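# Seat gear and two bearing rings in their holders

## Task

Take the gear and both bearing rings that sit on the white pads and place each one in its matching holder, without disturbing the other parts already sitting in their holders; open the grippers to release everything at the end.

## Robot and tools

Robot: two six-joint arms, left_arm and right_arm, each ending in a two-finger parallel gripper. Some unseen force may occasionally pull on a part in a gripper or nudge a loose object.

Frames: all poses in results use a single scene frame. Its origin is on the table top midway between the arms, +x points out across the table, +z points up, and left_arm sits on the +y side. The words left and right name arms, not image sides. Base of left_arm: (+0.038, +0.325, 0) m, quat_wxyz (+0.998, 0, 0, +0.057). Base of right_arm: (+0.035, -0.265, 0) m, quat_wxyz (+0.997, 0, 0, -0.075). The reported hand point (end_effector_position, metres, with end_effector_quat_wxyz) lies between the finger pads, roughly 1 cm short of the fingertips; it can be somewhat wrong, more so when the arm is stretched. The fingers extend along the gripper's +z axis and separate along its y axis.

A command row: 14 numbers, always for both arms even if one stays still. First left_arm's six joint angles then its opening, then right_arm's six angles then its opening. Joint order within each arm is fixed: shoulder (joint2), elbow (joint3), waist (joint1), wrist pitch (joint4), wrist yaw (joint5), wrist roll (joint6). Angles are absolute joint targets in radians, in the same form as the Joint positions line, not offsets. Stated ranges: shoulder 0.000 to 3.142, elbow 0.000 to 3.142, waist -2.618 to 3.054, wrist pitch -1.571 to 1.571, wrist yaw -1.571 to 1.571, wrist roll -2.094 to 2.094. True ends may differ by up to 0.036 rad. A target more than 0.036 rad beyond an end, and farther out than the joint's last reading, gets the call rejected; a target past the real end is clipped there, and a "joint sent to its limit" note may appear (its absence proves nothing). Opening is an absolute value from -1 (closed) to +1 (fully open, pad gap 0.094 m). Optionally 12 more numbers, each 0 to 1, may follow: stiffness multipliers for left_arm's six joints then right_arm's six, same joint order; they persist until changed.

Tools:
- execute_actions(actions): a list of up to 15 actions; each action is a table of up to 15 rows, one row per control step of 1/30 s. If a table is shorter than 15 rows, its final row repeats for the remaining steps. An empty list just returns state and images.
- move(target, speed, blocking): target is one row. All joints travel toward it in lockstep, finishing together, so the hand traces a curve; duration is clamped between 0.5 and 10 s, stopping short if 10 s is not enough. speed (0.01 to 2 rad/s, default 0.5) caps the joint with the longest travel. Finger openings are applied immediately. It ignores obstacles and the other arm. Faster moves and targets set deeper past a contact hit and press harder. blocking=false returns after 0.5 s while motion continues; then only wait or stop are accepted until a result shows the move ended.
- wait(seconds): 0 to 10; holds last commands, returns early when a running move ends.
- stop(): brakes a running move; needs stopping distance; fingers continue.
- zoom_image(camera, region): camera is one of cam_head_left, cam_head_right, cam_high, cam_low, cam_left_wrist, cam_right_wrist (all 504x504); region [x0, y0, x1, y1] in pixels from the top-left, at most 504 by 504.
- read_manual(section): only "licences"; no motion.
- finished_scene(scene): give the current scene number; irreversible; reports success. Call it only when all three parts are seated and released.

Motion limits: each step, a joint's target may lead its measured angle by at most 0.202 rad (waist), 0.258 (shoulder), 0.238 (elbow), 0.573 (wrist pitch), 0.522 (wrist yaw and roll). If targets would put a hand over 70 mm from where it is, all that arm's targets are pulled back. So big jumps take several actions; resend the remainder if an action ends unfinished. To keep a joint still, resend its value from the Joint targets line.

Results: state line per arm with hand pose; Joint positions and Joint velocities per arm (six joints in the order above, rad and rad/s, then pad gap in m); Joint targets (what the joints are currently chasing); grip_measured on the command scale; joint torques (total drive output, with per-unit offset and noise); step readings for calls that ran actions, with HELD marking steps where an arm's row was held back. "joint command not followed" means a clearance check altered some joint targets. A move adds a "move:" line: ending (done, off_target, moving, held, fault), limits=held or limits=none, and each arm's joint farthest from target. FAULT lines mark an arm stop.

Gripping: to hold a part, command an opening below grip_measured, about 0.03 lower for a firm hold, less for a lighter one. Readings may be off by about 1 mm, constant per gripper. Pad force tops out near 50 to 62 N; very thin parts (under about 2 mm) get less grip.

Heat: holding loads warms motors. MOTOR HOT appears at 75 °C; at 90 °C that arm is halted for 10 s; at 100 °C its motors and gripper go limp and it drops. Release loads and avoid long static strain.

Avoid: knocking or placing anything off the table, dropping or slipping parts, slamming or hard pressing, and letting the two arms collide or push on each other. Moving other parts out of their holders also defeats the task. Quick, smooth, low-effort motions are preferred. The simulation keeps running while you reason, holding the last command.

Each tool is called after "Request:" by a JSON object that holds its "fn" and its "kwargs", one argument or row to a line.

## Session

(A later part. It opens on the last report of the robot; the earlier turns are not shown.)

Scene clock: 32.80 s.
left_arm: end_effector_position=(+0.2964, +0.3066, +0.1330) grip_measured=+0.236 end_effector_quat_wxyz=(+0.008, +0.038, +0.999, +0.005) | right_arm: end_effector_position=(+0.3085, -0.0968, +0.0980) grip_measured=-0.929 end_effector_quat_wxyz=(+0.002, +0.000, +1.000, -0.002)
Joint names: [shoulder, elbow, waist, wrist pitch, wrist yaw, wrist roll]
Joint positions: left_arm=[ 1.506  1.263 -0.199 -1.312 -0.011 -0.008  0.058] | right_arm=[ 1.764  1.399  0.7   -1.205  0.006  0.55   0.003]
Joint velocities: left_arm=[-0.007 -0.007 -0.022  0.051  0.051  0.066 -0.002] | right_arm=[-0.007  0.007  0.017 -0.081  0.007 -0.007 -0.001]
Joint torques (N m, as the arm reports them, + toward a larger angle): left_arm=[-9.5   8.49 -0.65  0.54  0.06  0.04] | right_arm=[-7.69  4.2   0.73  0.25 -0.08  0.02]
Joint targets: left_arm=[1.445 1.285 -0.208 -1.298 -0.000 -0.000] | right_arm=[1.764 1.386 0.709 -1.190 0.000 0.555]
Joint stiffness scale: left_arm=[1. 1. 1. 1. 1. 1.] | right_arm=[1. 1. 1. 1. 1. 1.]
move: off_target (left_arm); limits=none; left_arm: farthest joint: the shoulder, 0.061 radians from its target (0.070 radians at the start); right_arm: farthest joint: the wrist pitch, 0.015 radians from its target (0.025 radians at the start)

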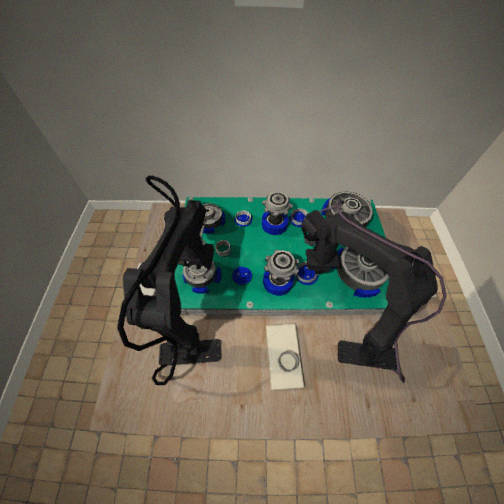

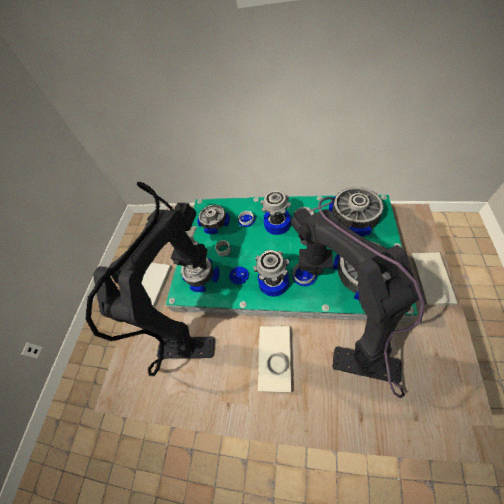

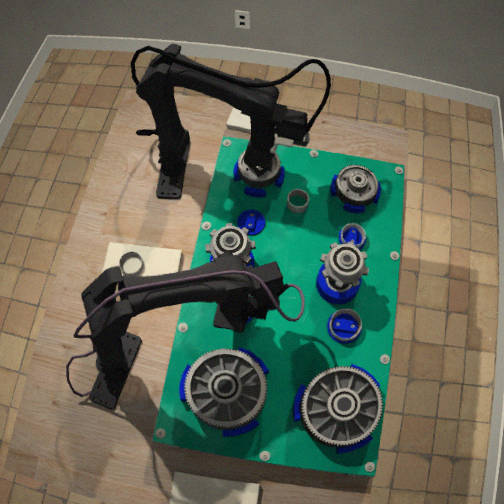

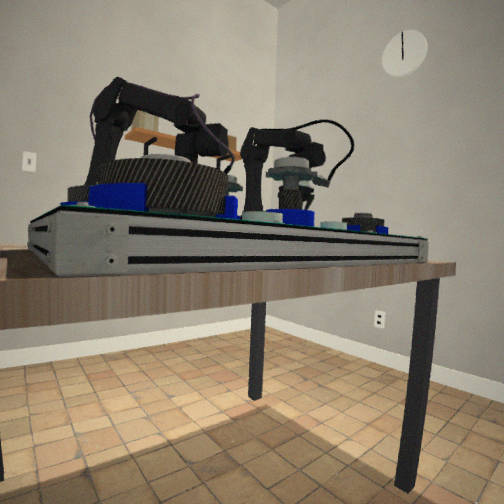

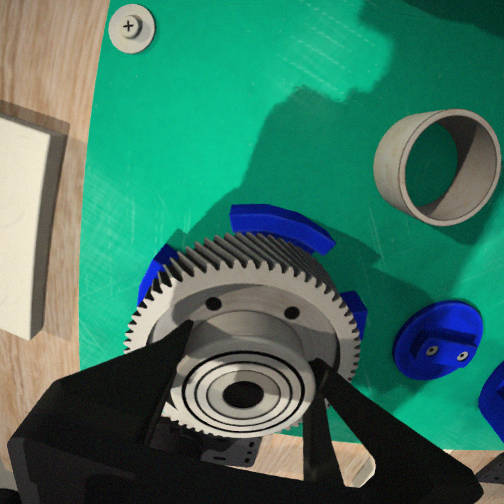

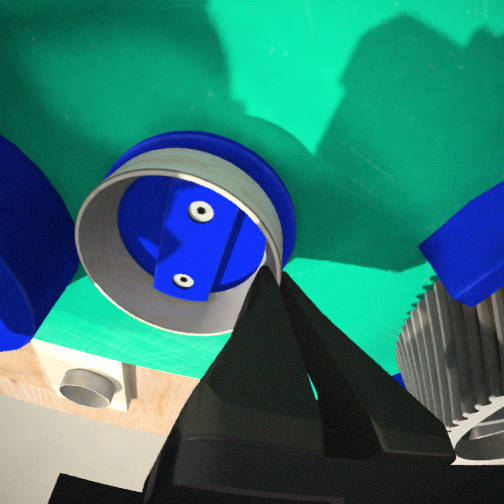

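Request:
{"fn": "execute_actions", "kwargs": {
  "actions": [
    [[1.445,1.31,-0.208,-1.31,0,0,0.195,1.764,1.395,0.709,-1.19,0,0.555,-0.8],[1.445,1.33,-0.208,-1.32,0,0,0.195,1.764,1.395,0.709,-1.19,0,0.555,-0.7],[1.445,1.345,-0.212,-1.325,0,0,0.195,1.764,1.395,0.709,-1.19,0,0.555,-0.6],[1.445,1.355,-0.216,-1.33,0,0,0.195,1.764,1.395,0.709,-1.19,0,0.555,-0.55],[1.445,1.355,-0.22,-1.33,0,0,0.195,1.764,1.395,0.709,-1.19,0,0.555,-0.55],[1.445,1.355,-0.224,-1.33,0,0,0.195,1.764,1.395,0.709,-1.19,0,0.555,-0.55]],
    [[1.445,1.355,-0.224,-1.33,0,0,0.195,1.76,1.44,0.709,-1.23,0,0.555,-0.55],[1.445,1.355,-0.224,-1.33,0,0,0.195,1.76,1.455,0.709,-1.245,0,0.555,-0.55],[1.445,1.355,-0.224,-1.33,0,0,0.195,1.76,1.47,0.709,-1.26,0,0.555,-0.55],[1.445,1.355,-0.224,-1.33,0,0,0.195,1.76,1.485,0.709,-1.275,0,0.555,-0.55],[1.445,1.355,-0.224,-1.33,0,0,0.195,1.76,1.50,0.709,-1.29,0,0.555,-0.55],[1.445,1.355,-0.224,-1.33,0,0,0.195,1.76,1.515,0.709,-1.305,0,0.555,-0.55],[1.445,1.355,-0.224,-1.33,0,0,0.195,1.76,1.53,0.709,-1.32,0,0.555,-0.55],[1.445,1.355,-0.224,-1.33,0,0,0.195,1.76,1.545,0.709,-1.335,0,0.555,-0.55],[1.445,1.355,-0.224,-1.33,0,0,0.195,1.76,1.56,0.709,-1.35,0,0.555,-0.55]]
  ]
}}

Request:
{"fn": "zoom_image", "kwargs": {
  "camera": "cam_left_wrist",
  "region": [110,180,390,460]
}}

Scene clock: 35.10 s.
left_arm: end_effector_position=(+0.2966, +0.3010, +0.1342) grip_measured=+0.236 end_effector_quat_wxyz=(+0.009, +0.047, +0.999, +0.002) | right_arm: end_effector_position=(+0.3146, -0.0929, +0.1325) grip_measured=-0.552 end_effector_quat_wxyz=(+0.011, +0.000, +1.000, +0.004)
Joint names: [shoulder, elbow, waist, wrist pitch, wrist yaw, wrist roll]
Joint positions: left_arm=[ 1.506  1.268 -0.216 -1.314 -0.005 -0.007  0.058] | right_arm=[ 1.764  1.536  0.7   -1.321  0.006  0.551  0.021]
Joint velocities: left_arm=[-0.002  0.002  0.002 -0.11  -0.007 -0.037 -0.   ] | right_arm=[-0.007 -0.002 -0.017 -0.125 -0.022  0.066 -0.001]
Joint torques (N m, as the arm reports them, + toward a larger angle): left_arm=[-9.45 14.4  -0.55  0.2   0.02  0.04] | right_arm=[-8.2   6.63  0.72  0.04 -0.08  0.04]
Joint targets: left_arm=[1.445 1.355 -0.224 -1.330 -0.000 0.000] | right_arm=[1.760 1.560 0.709 -1.350 0.000 0.555]
Joint stiffness scale: left_arm=[1. 1. 1. 1. 1. 1.] | right_arm=[1. 1. 1. 1. 1. 1.]
Step readings (joint positions; steps 1 to 15: 1st action; 16 to 30: 2nd action):
0: left_arm=[1.506 1.263 -0.199 -1.312 -0.011 -0.008] | right_arm=[1.764 1.399 0.700 -1.205 0.006 0.550]
1: left_arm=[1.506 1.263 -0.199 -1.312 -0.011 -0.008] | right_arm=[1.764 1.399 0.700 -1.205 0.006 0.551]
2: left_arm=[1.506 1.263 -0.199 -1.312 -0.011 -0.008] | right_arm=[1.764 1.399 0.700 -1.205 0.006 0.551]
4: left_arm=[1.506 1.266 -0.201 -1.313 -0.012 -0.008] | right_arm=[1.764 1.399 0.700 -1.205 0.006 0.551]
8: left_arm=[1.506 1.268 -0.212 -1.314 -0.011 -0.008] | right_arm=[1.764 1.399 0.700 -1.205 0.006 0.551]
15: left_arm=[1.506 1.268 -0.216 -1.314 -0.005 -0.007] | right_arm=[1.764 1.399 0.700 -1.205 0.006 0.551]
16: left_arm=[1.506 1.268 -0.216 -1.314 -0.005 -0.007] | right_arm=[1.764 1.401 0.700 -1.207 0.006 0.551]
17: left_arm=[1.506 1.268 -0.216 -1.314 -0.005 -0.007] | right_arm=[1.764 1.405 0.700 -1.212 0.006 0.551]
19: left_arm=[1.506 1.268 -0.216 -1.314 -0.005 -0.007] | right_arm=[1.764 1.426 0.700 -1.231 0.006 0.551]
23: left_arm=[1.506 1.268 -0.216 -1.314 -0.005 -0.007] | right_arm=[1.764 1.491 0.700 -1.272 0.006 0.551]
30: Joint positions above

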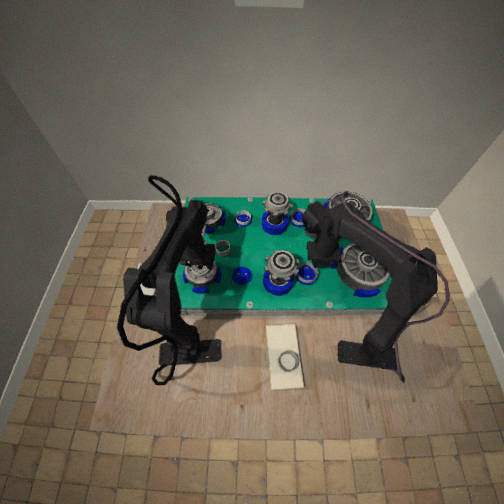

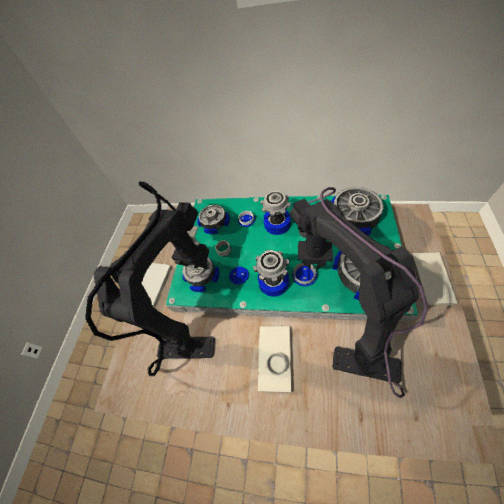

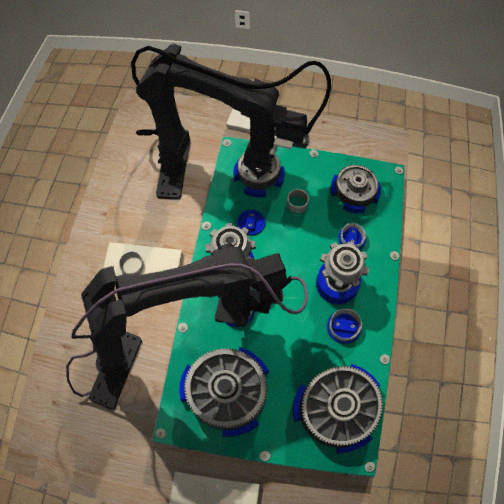

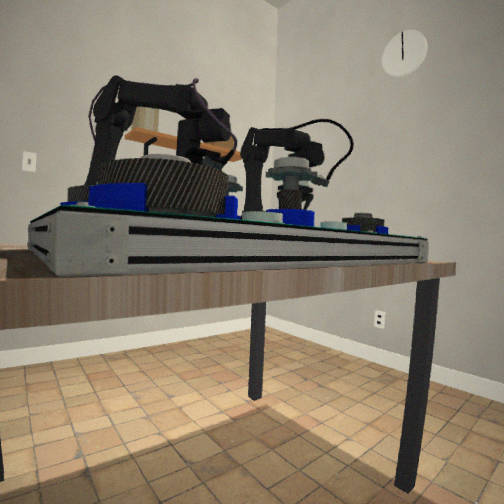

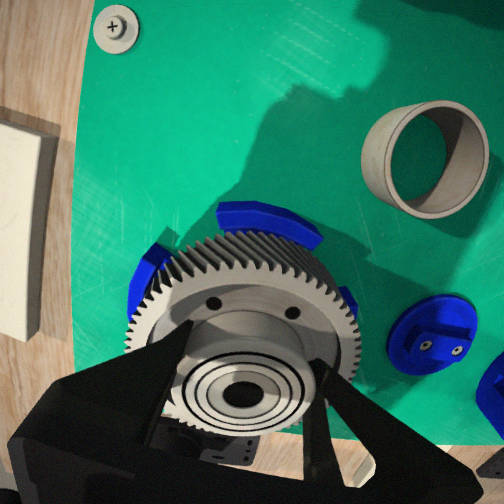

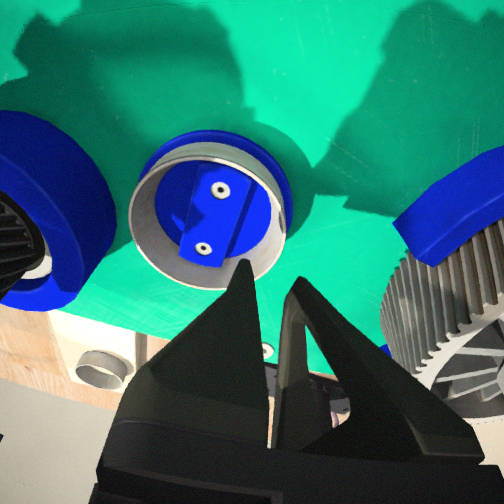

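Region (110, 180, 390, 460) of cam_left_wrist's 504x504 image, scaled by 1.800, with more detail than that image has.

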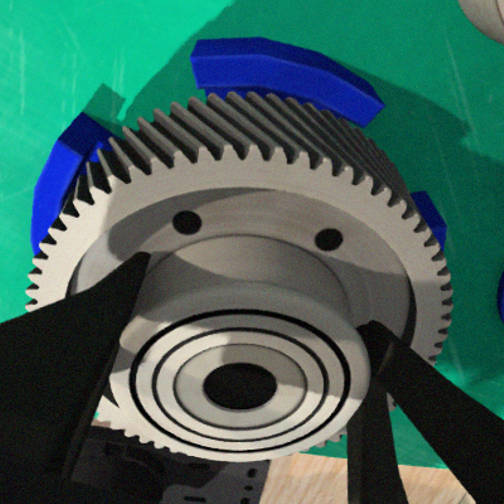

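Request:
{"fn": "move", "kwargs": {
  "target": [1.445,1.27,-0.222,-1.285,0,0,0.195,1.68,1.78,0.66,-1.55,0,0.555,-0.55],
  "speed": 0.25
}}

Scene clock: 37.37 s.
left_arm: end_effector_position=(+0.2932, +0.3020, +0.1279) grip_measured=+0.236 end_effector_quat_wxyz=(+0.002, +0.047, +0.999, +0.004) | right_arm: end_effector_position=(+0.3102, -0.1071, +0.2046) grip_measured=-0.552 end_effector_quat_wxyz=(+0.037, +0.016, +0.999, +0.018)
Joint names: [shoulder, elbow, waist, wrist pitch, wrist yaw, wrist roll]
Joint positions: left_arm=[ 1.508  1.245 -0.216 -1.305 -0.008 -0.007  0.058] | right_arm=[ 1.705  1.754  0.67  -1.538  0.006  0.551  0.021]
Joint velocities: left_arm=[-0.007 -0.002 -0.007 -0.066 -0.007  0.051 -0.   ] | right_arm=[-0.017  0.002  0.012  0.037 -0.007  0.051 -0.001]
Joint torques (N m, as the arm reports them, + toward a larger angle): left_arm=[-9.57  8.74 -0.51  0.6   0.03  0.05] | right_arm=[-9.2   6.75 -0.8   0.15 -0.08  0.02]
Joint targets: left_arm=[1.445 1.270 -0.222 -1.285 -0.000 -0.000] | right_arm=[1.680 1.780 0.660 -1.550 -0.000 0.555]
Joint stiffness scale: left_arm=[1. 1. 1. 1. 1. 1.] | right_arm=[1. 1. 1. 1. 1. 1.]
move: off_target (left_arm, right_arm); limits=none; left_arm: farthest joint: the shoulder, 0.063 radians from its target (0.061 radians at the start); right_arm: farthest joint: the elbow, 0.026 radians from its target (0.244 radians at the start)

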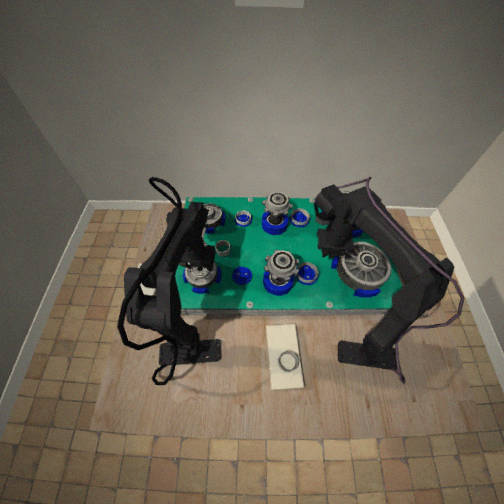

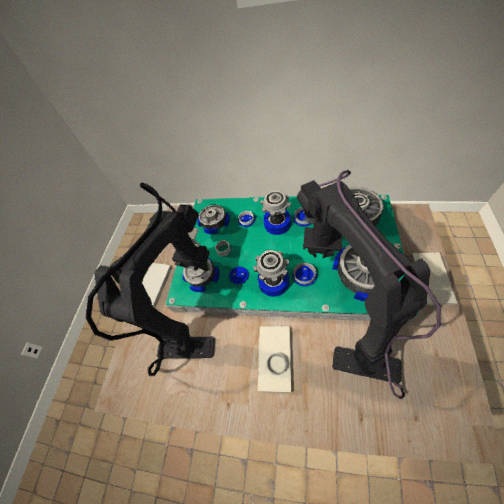

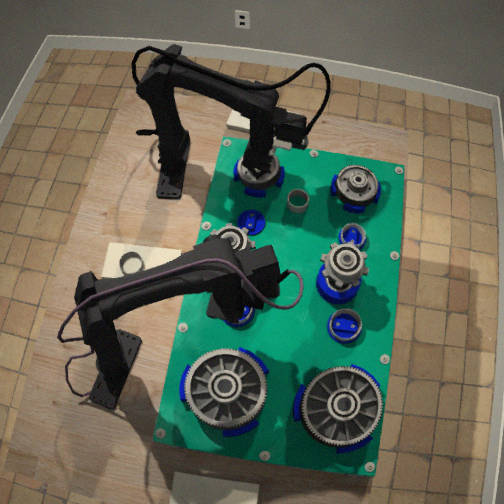

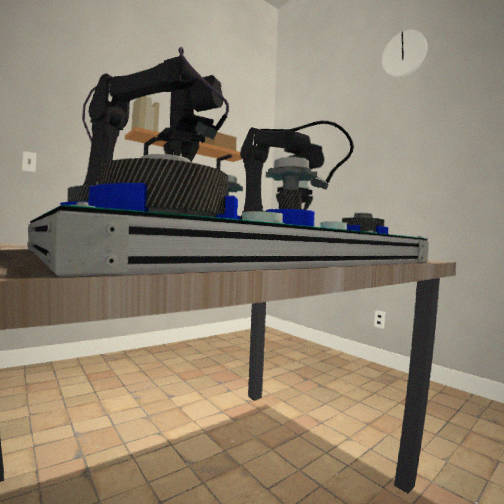

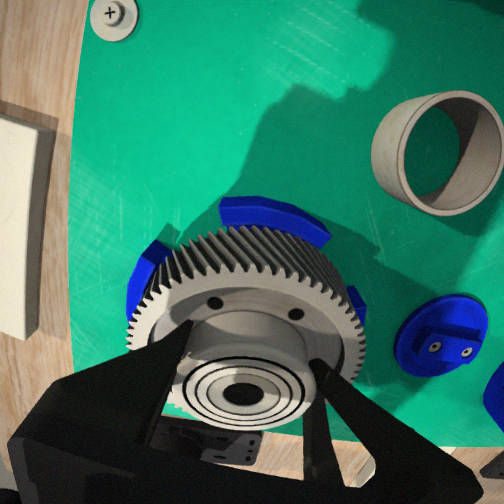

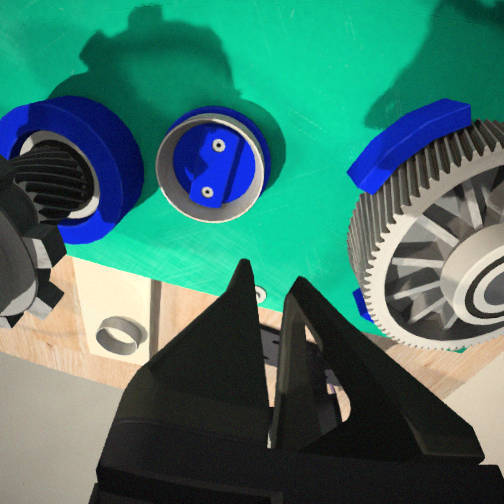

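Request:
{"fn": "move", "kwargs": {
  "target": [1.49,1.262,-0.222,-1.275,0,0,0.195,1.68,1.78,0.1,-1.55,0,0.555,-0.55],
  "speed": 0.5
}}

Scene clock: 39.30 s.
left_arm: end_effector_position=(+0.2927, +0.3020, +0.1270) grip_measured=+0.236 end_effector_quat_wxyz=(-0.000, +0.047, +0.999, +0.004) | right_arm: end_effector_position=(+0.3514, -0.2799, +0.2045) grip_measured=-0.552 end_effector_quat_wxyz=(+0.040, +0.295, +0.955, +0.008)
Joint names: [shoulder, elbow, waist, wrist pitch, wrist yaw, wrist roll]
Joint positions: left_arm=[ 1.51   1.243 -0.216 -1.305 -0.008 -0.007  0.058] | right_arm=[ 1.705  1.754  0.101 -1.539  0.004  0.551  0.021]
Joint velocities: left_arm=[-0.017 -0.017 -0.002  0.037  0.007  0.007 -0.001] | right_arm=[-0.007 -0.017 -0.007 -0.022  0.007 -0.007 -0.   ]
Joint torques (N m, as the arm reports them, + toward a larger angle): left_arm=[-6.45  8.21 -0.49  0.7   0.04  0.05] | right_arm=[-9.25  6.72 -0.11  0.13 -0.08  0.02]
Joint targets: left_arm=[1.490 1.262 -0.222 -1.275 -0.000 -0.000] | right_arm=[1.680 1.780 0.100 -1.550 0.000 0.555]
Joint stiffness scale: left_arm=[1. 1. 1. 1. 1. 1.] | right_arm=[1. 1. 1. 1. 1. 1.]
move: off_target (left_arm, right_arm); limits=none; left_arm: farthest joint: the wrist pitch, 0.030 radians from its target (0.030 radians at the start); right_arm: farthest joint: the elbow, 0.026 radians from its target (0.026 radians at the start)

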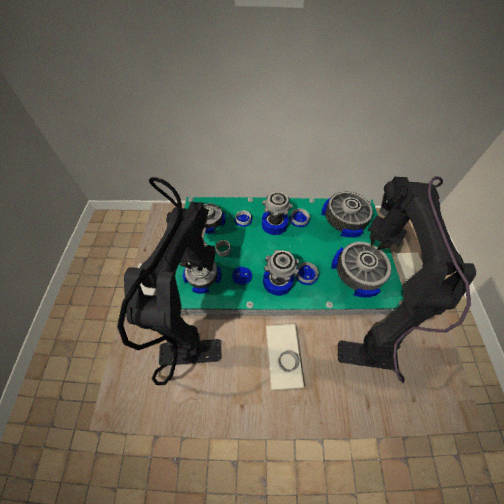

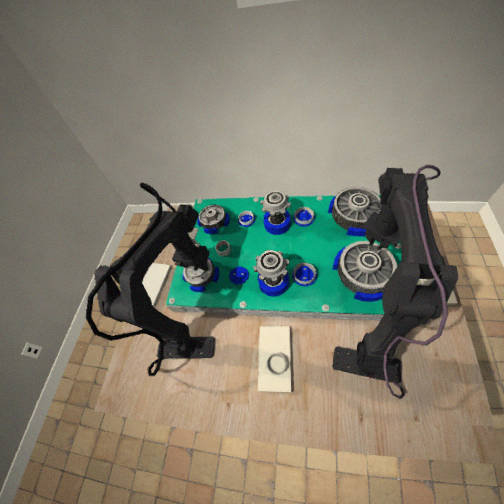

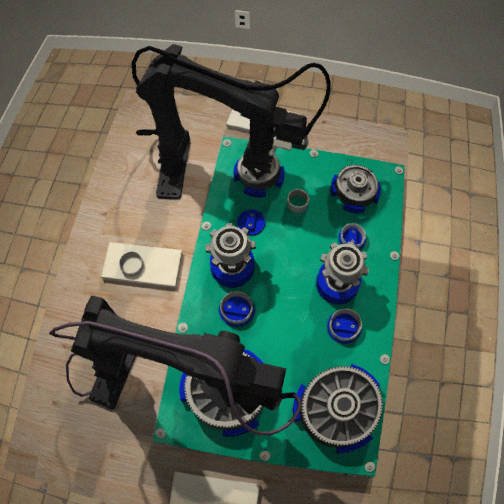

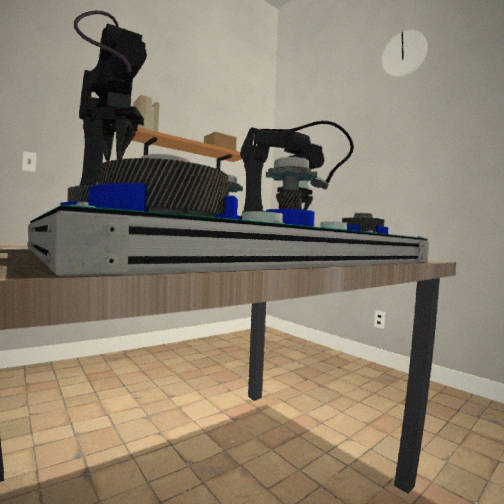

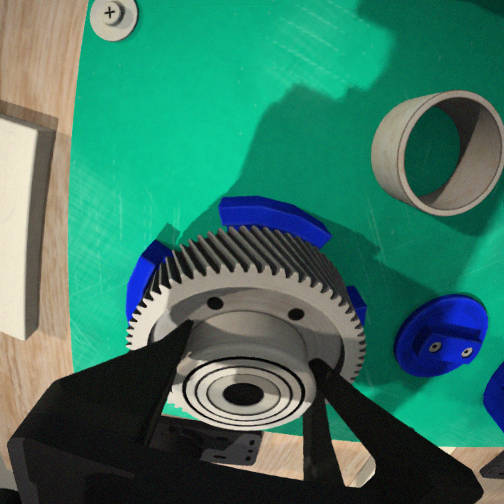

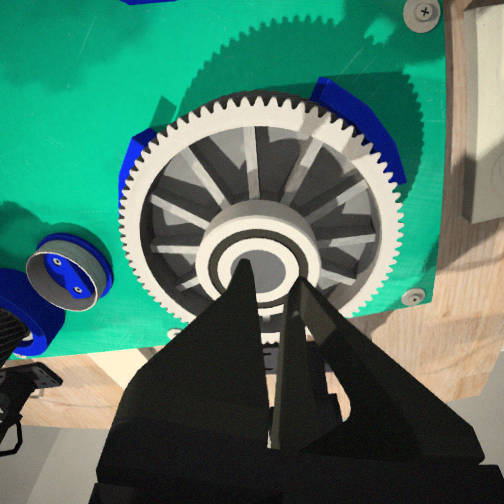

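Request:
{"fn": "zoom_image", "kwargs": {
  "camera": "cam_high",
  "region": [210,120,320,220]
}}

Request:
{"fn": "zoom_image", "kwargs": {
  "camera": "cam_head_right",
  "region": [155,235,245,310]
}}

Request:
{"fn": "zoom_image", "kwargs": {
  "camera": "cam_left_wrist",
  "region": [110,180,390,460]
}}

Region (210, 120, 320, 220) of cam_high's 504x504 image, scaled by 4.582, with more detail than that image has; it fills the top 458 rows of this view, and the rest is white.

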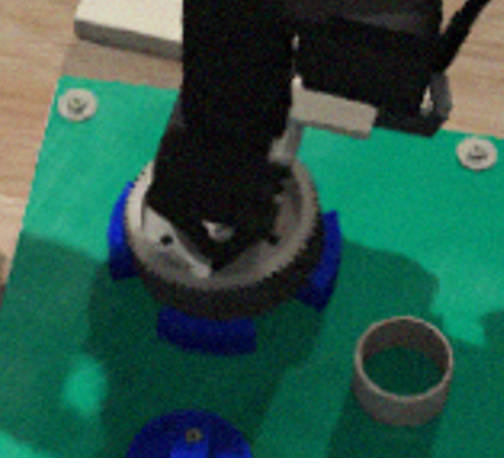

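Region (155, 235, 245, 310) of cam_head_right's 504x504 image, scaled by 5.600, with more detail than that image has.

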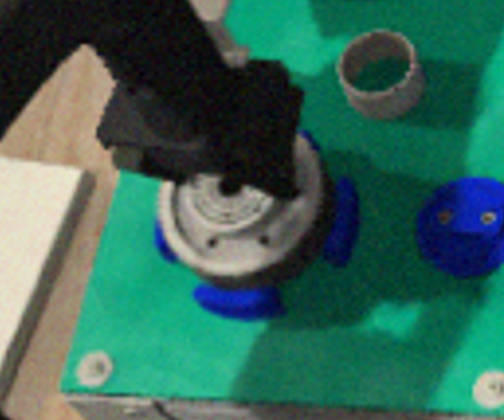

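Region (110, 180, 390, 460) of cam_left_wrist's 504x504 image, scaled by 1.800, with more detail than that image has.

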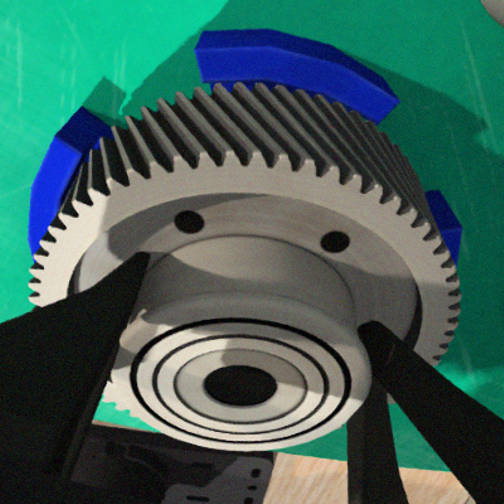

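Request:
{"fn": "move", "kwargs": {
  "target": [1.45,1.27,-0.204,-1.335,0,0,0.195,1.68,1.78,0.1,-1.55,0,0.555,-0.55],
  "speed": 0.1
}}

Request:
{"fn": "zoom_image", "kwargs": {
  "camera": "cam_left_wrist",
  "region": [110,180,390,460]
}}

Scene clock: 40.90 s.
left_arm: end_effector_position=(+0.2924, +0.3021, +0.1274) grip_measured=+0.236 end_effector_quat_wxyz=(+0.000, +0.046, +0.999, +0.002) | right_arm: end_effector_position=(+0.3514, -0.2799, +0.2045) grip_measured=-0.552 end_effector_quat_wxyz=(+0.040, +0.295, +0.955, +0.008)
Joint names: [shoulder, elbow, waist, wrist pitch, wrist yaw, wrist roll]
Joint positions: left_arm=[ 1.508  1.243 -0.213 -1.306 -0.004 -0.006  0.058] | right_arm=[ 1.705  1.754  0.101 -1.539  0.004  0.551  0.021]
Joint velocities: left_arm=[ 0.002  0.017  0.002  0.007 -0.022  0.051  0.001] | right_arm=[-0.007 -0.022 -0.032 -0.051 -0.051 -0.037  0.001]
Joint torques (N m, as the arm reports them, + toward a larger angle): left_arm=[-9.19  8.98  0.76 -0.01  0.    0.03] | right_arm=[-9.24  6.68 -0.07  0.15 -0.07  0.03]
Joint targets: left_arm=[1.450 1.270 -0.204 -1.335 -0.000 0.000] | right_arm=[1.680 1.780 0.100 -1.550 0.000 0.555]
Joint stiffness scale: left_arm=[1. 1. 1. 1. 1. 1.] | right_arm=[1. 1. 1. 1. 1. 1.]
move: off_target (left_arm, right_arm); limits=none; left_arm: farthest joint: the shoulder, 0.058 radians from its target (0.060 radians at the start); right_arm: farthest joint: the elbow, 0.026 radians from its target (0.026 radians at the start)

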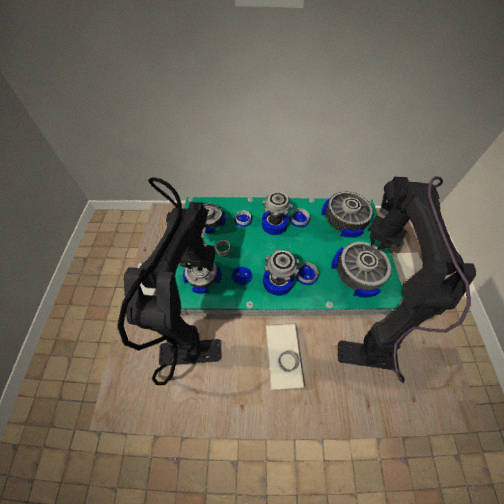

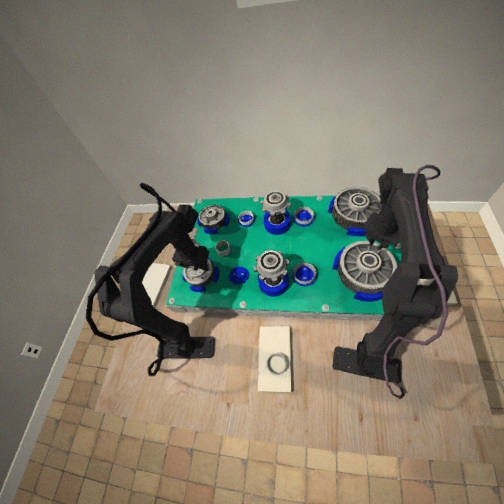

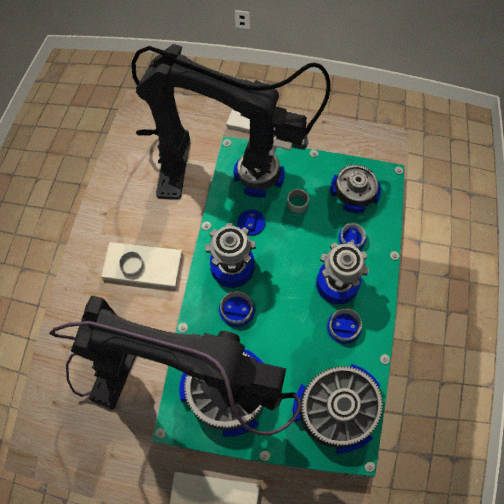

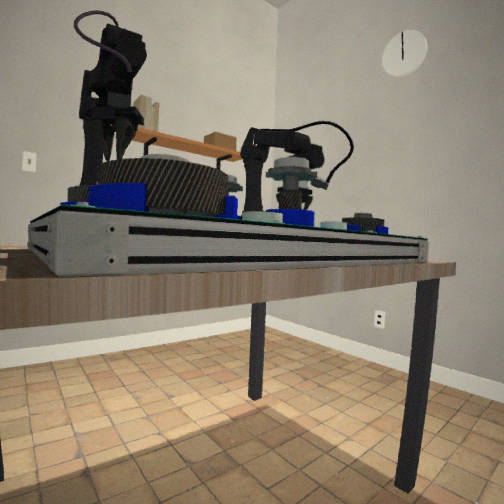

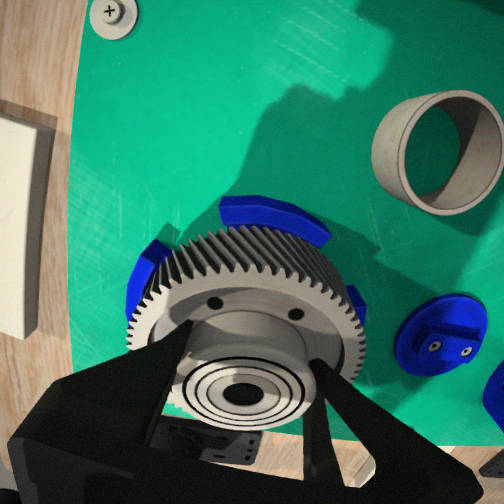

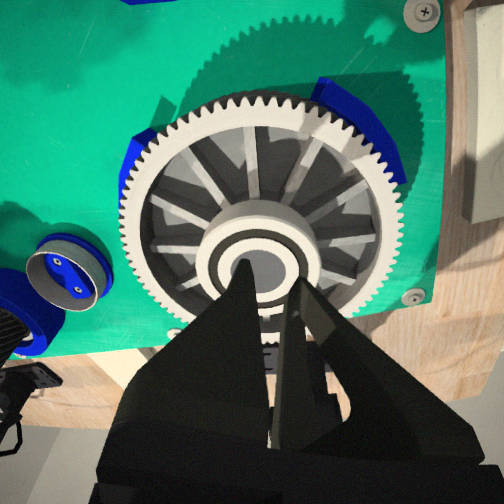

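Region (110, 180, 390, 460) of cam_left_wrist's 504x504 image, scaled by 1.800, with more detail than that image has.

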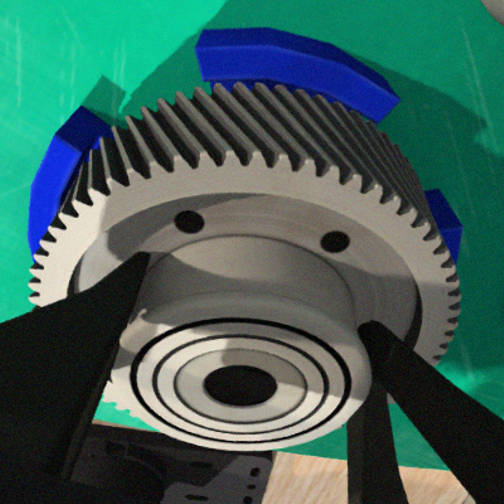

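Request:
{"fn": "execute_actions", "kwargs": {
  "actions": [
    [[1.455,1.29,-0.204,-1.33,0,0,0.195,1.68,1.78,0.1,-1.55,0,0.555,-0.55],[1.46,1.31,-0.204,-1.33,0,0,0.195,1.68,1.78,0.1,-1.55,0,0.555,-0.55],[1.464,1.33,-0.204,-1.33,0,0,0.195,1.68,1.78,0.1,-1.55,0,0.555,-0.55],[1.468,1.338,-0.204,-1.335,0,0,0.195,1.68,1.78,0.1,-1.55,0,0.555,-0.55],[1.472,1.345,-0.204,-1.34,0,0,0.195,1.68,1.78,0.1,-1.55,0,0.555,-0.55],[1.477,1.352,-0.204,-1.346,0,0,0.195,1.68,1.78,0.1,-1.55,0,0.555,-0.55],[1.482,1.359,-0.204,-1.352,0,0,0.195,1.68,1.78,0.1,-1.55,0,0.555,-0.55],[1.487,1.366,-0.204,-1.358,0,0,0.195,1.68,1.78,0.1,-1.55,0,0.555,-0.55],[1.492,1.373,-0.204,-1.364,0,0,0.195,1.68,1.78,0.1,-1.55,0,0.555,-0.55],[1.497,1.38,-0.204,-1.37,0,0,0.195,1.68,1.78,0.1,-1.55,0,0.555,-0.55],[1.502,1.386,-0.204,-1.376,0,0,0.195,1.68,1.78,0.1,-1.55,0,0.555,-0.55],[1.507,1.392,-0.204,-1.382,0,0,0.195,1.68,1.78,0.1,-1.55,0,0.555,-0.55],[1.512,1.398,-0.204,-1.388,0,0,0.195,1.68,1.78,0.1,-1.55,0,0.555,-0.55],[1.517,1.404,-0.204,-1.394,0,0,0.195,1.68,1.78,0.1,-1.55,0,0.555,-0.55],[1.522,1.41,-0.204,-1.40,0,0,0.195,1.68,1.78,0.1,-1.55,0,0.555,-0.55]],
    [[1.527,1.416,-0.204,-1.406,0,0,0.195,1.68,1.78,0.1,-1.55,0,0.555,-0.55],[1.532,1.422,-0.204,-1.412,0,0,0.195,1.68,1.78,0.1,-1.55,0,0.555,-0.55],[1.537,1.428,-0.204,-1.418,0,0,0.195,1.68,1.78,0.1,-1.55,0,0.555,-0.55],[1.542,1.434,-0.204,-1.424,0,0,0.195,1.68,1.78,0.1,-1.55,0,0.555,-0.55],[1.547,1.44,-0.204,-1.43,0,0,0.195,1.68,1.78,0.1,-1.55,0,0.555,-0.55],[1.552,1.446,-0.204,-1.437,0,0,0.195,1.68,1.78,0.1,-1.55,0,0.555,-0.55],[1.557,1.452,-0.204,-1.444,0,0,0.195,1.68,1.78,0.1,-1.55,0,0.555,-0.55],[1.561,1.457,-0.204,-1.45,0,0,0.195,1.68,1.78,0.1,-1.55,0,0.555,-0.55],[1.565,1.462,-0.204,-1.455,0,0,0.195,1.68,1.78,0.1,-1.55,0,0.555,-0.55]],
    [[1.565,1.462,-0.204,-1.455,0,0,0.195,1.68,1.78,0.1,-1.55,0,0.555,-0.55]]
  ]
}}

Request:
{"fn": "zoom_image", "kwargs": {
  "camera": "cam_left_wrist",
  "region": [110,180,390,460]
}}

Request:
{"fn": "zoom_image", "kwargs": {
  "camera": "cam_high",
  "region": [210,120,320,220]
}}

Scene clock: 45.03 s.
left_arm: end_effector_position=(+0.3040, +0.3026, +0.1366) grip_measured=+0.236 end_effector_quat_wxyz=(-0.030, +0.046, +0.998, +0.008) | right_arm: end_effector_position=(+0.3514, -0.2799, +0.2045) grip_measured=-0.552 end_effector_quat_wxyz=(+0.040, +0.295, +0.955, +0.008)
Joint names: [shoulder, elbow, waist, wrist pitch, wrist yaw, wrist roll]
Joint positions: left_arm=[ 1.609  1.377 -0.213 -1.4   -0.013 -0.006  0.058] | right_arm=[ 1.705  1.754  0.101 -1.539  0.004  0.551  0.021]
Joint velocities: left_arm=[ 0.002 -0.017 -0.007  0.007  0.081  0.007 -0.001] | right_arm=[-0.002 -0.012  0.007  0.007 -0.037 -0.022  0.   ]
Joint torques (N m, as the arm reports them, + toward a larger angle): left_arm=[-8.92 14.05  0.75 -0.47  0.08  0.04] | right_arm=[-9.24  6.71 -0.12  0.15 -0.08  0.03]
Joint targets: left_arm=[1.565 1.462 -0.204 -1.455 -0.000 0.000] | right_arm=[1.680 1.780 0.100 -1.550 0.000 0.555]
Joint stiffness scale: left_arm=[1. 1. 1. 1. 1. 1.] | right_arm=[1. 1. 1. 1. 1. 1.]
Step readings (joint positions; steps 1 to 15: 1st action; 16 to 30: 2nd action; 31 to 45: 3rd action):
0: left_arm=[1.508 1.243 -0.213 -1.306 -0.004 -0.006] | right_arm=[1.705 1.754 0.101 -1.539 0.004 0.551]
1: left_arm=[1.508 1.243 -0.213 -1.306 -0.004 -0.006] | right_arm=[1.705 1.754 0.101 -1.539 0.004 0.551]
2: left_arm=[1.508 1.243 -0.213 -1.306 -0.004 -0.006] | right_arm=[1.705 1.754 0.101 -1.539 0.004 0.551]
4: left_arm=[1.508 1.247 -0.213 -1.307 -0.004 -0.006] | right_arm=[1.705 1.754 0.101 -1.539 0.004 0.551]
8: left_arm=[1.516 1.268 -0.213 -1.319 -0.003 -0.006] | right_arm=[1.705 1.754 0.101 -1.539 0.004 0.551]
15: left_arm=[1.555 1.313 -0.213 -1.349 -0.008 -0.006] | right_arm=[1.705 1.754 0.101 -1.539 0.004 0.551]
16: left_arm=[1.561 1.319 -0.213 -1.354 -0.008 -0.006] | right_arm=[1.705 1.754 0.101 -1.539 0.004 0.551]
17: left_arm=[1.566 1.325 -0.213 -1.358 -0.009 -0.006] | right_arm=[1.705 1.754 0.101 -1.539 0.004 0.551]
19: left_arm=[1.576 1.337 -0.213 -1.368 -0.010 -0.006] | right_arm=[1.705 1.754 0.101 -1.539 0.004 0.551]
23: left_arm=[1.596 1.361 -0.213 -1.387 -0.012 -0.006] | right_arm=[1.705 1.754 0.101 -1.539 0.004 0.551]
30: left_arm=[1.609 1.376 -0.213 -1.399 -0.013 -0.006] | right_arm=[1.705 1.754 0.101 -1.539 0.004 0.551]
31: left_arm=[1.609 1.377 -0.213 -1.400 -0.013 -0.006] | right_arm=[1.705 1.754 0.101 -1.539 0.004 0.551]
32: left_arm=[1.609 1.377 -0.213 -1.400 -0.013 -0.006] | right_arm=[1.705 1.754 0.101 -1.539 0.004 0.551]
34: left_arm=[1.609 1.377 -0.213 -1.400 -0.013 -0.006] | right_arm=[1.705 1.754 0.101 -1.539 0.004 0.551]
38: left_arm=[1.609 1.377 -0.213 -1.400 -0.013 -0.006] | right_arm=[1.705 1.754 0.101 -1.539 0.004 0.551]
45: Joint positions above

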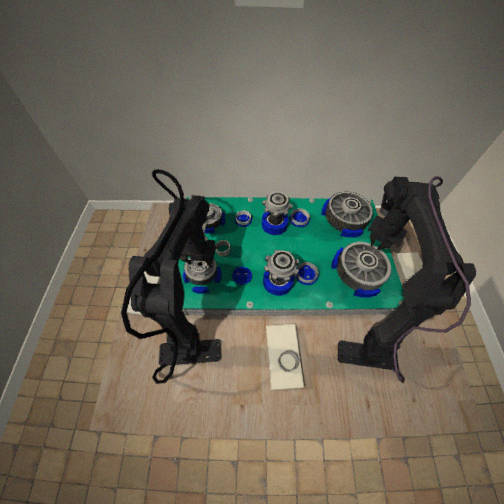

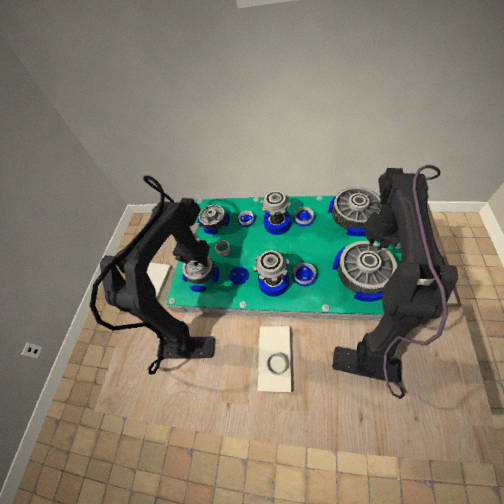

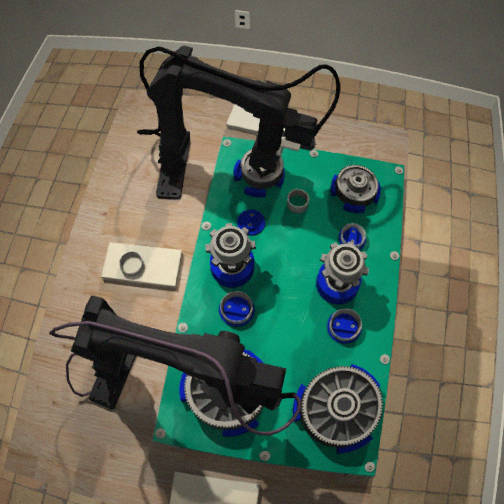

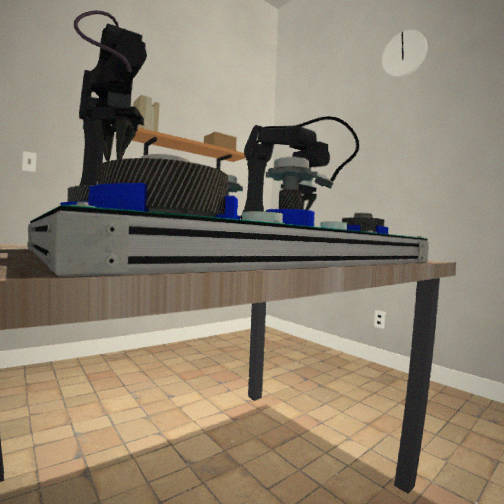

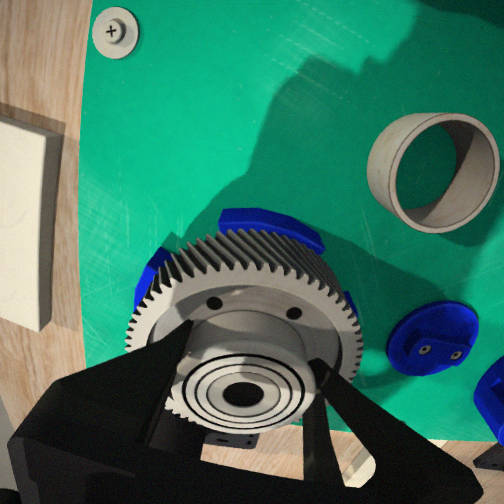

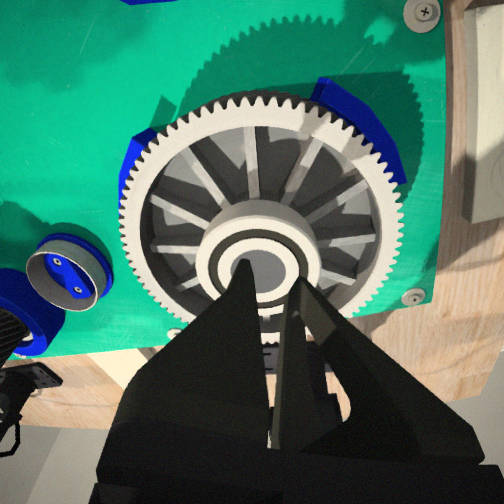

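Region (110, 180, 390, 460) of cam_left_wrist's 504x504 image, scaled by 1.800, with more detail than that image has.

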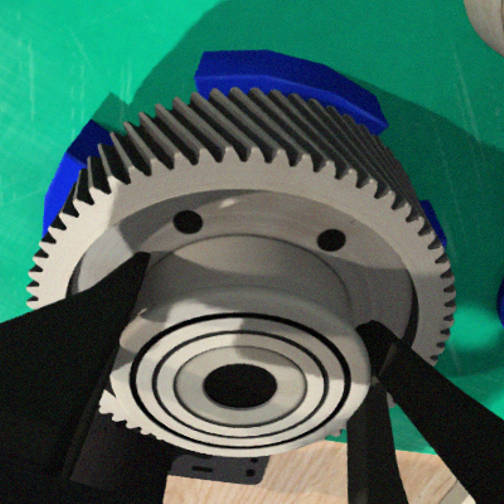

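Region (210, 120, 320, 220) of cam_high's 504x504 image, scaled by 4.582, with more detail than that image has; it fills the top 458 rows of this view, and the rest is white.

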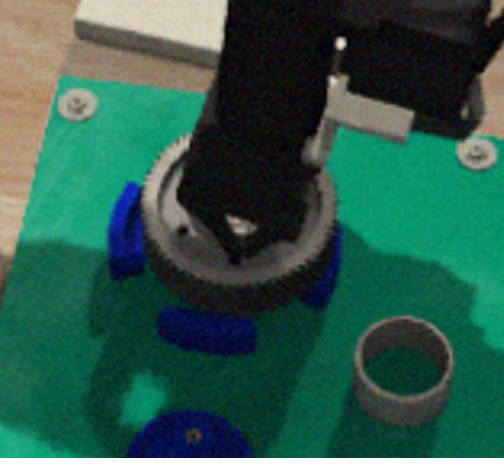

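Request:
{"fn": "execute_actions", "kwargs": {
  "actions": []
}}

Scene clock: 46.40 s.
left_arm: end_effector_position=(+0.3040, +0.3026, +0.1366) grip_measured=+0.236 end_effector_quat_wxyz=(-0.030, +0.046, +0.998, +0.008) | right_arm: end_effector_position=(+0.3514, -0.2799, +0.2045) grip_measured=-0.552 end_effector_quat_wxyz=(+0.040, +0.295, +0.955, +0.008)
Joint names: [shoulder, elbow, waist, wrist pitch, wrist yaw, wrist roll]
Joint positions: left_arm=[ 1.609  1.377 -0.213 -1.4   -0.013 -0.006  0.058] | right_arm=[ 1.705  1.754  0.101 -1.539  0.004  0.551  0.021]
Joint velocities: left_arm=[ 0.002 -0.002  0.002  0.037  0.037  0.007  0.   ] | right_arm=[ 0.002  0.012  0.002  0.022  0.037 -0.037 -0.001]
Joint torques (N m, as the arm reports them, + toward a larger angle): left_arm=[-8.88 14.06  0.77 -0.45  0.09  0.03] | right_arm=[-9.28  6.73 -0.08  0.14 -0.07  0.03]
Joint targets: left_arm=[1.565 1.462 -0.204 -1.455 -0.000 0.000] | right_arm=[1.680 1.780 0.100 -1.550 0.000 0.555]
Joint stiffness scale: left_arm=[1. 1. 1. 1. 1. 1.] | right_arm=[1. 1. 1. 1. 1. 1.]

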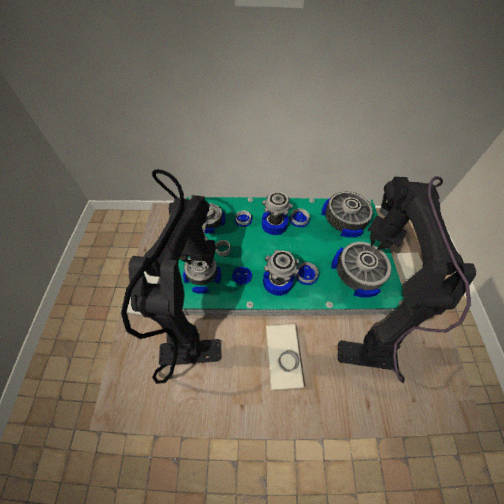

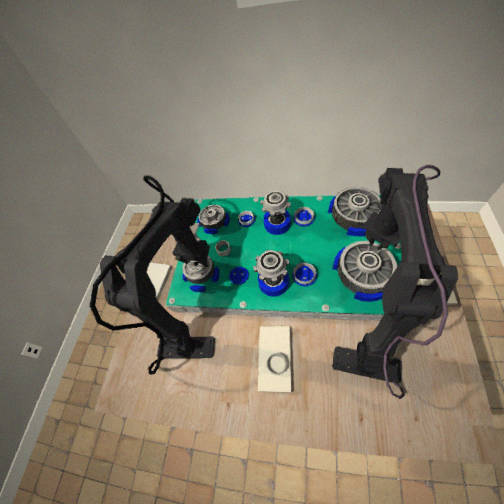

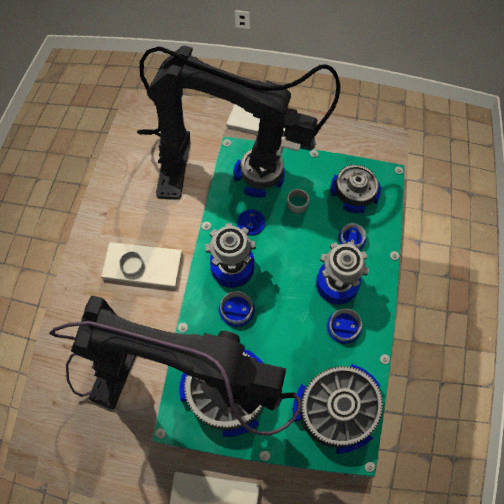

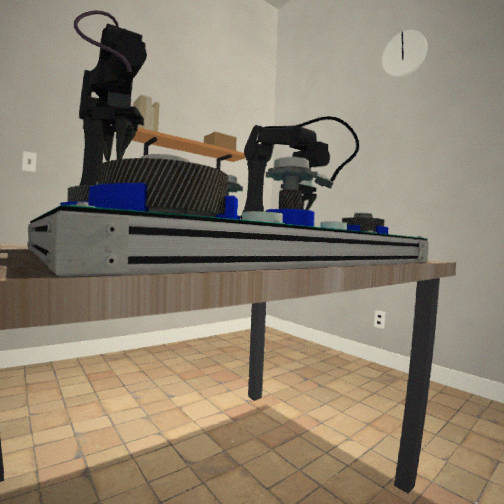

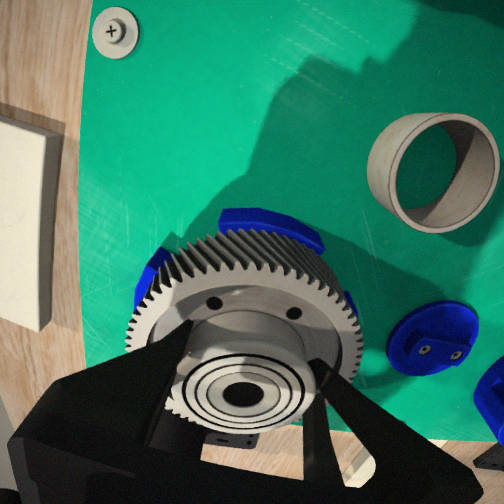

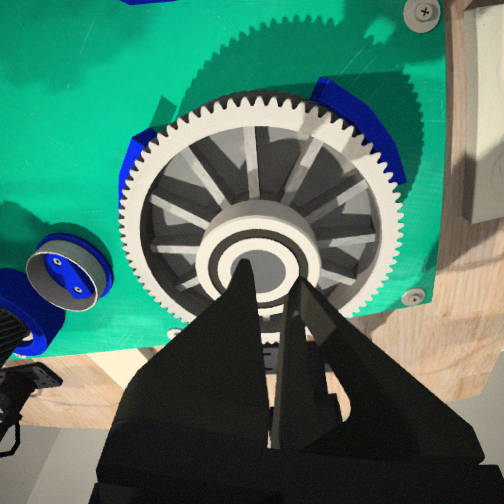

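Request:
{"fn": "zoom_image", "kwargs": {
  "camera": "cam_high",
  "region": [190, 130, 410, 350]
}}

Region (190, 130, 410, 350) of cam_high's 504x504 image, scaled by 2.291, with more detail than that image has.

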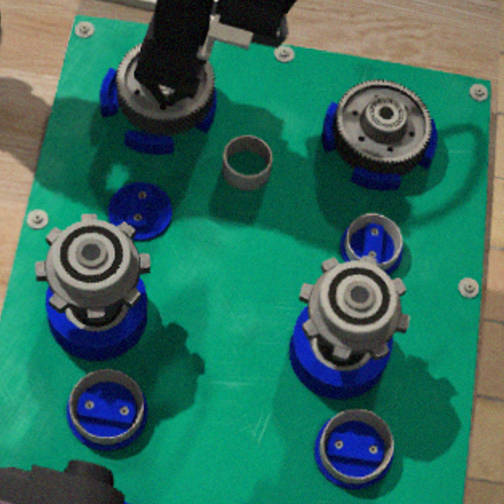

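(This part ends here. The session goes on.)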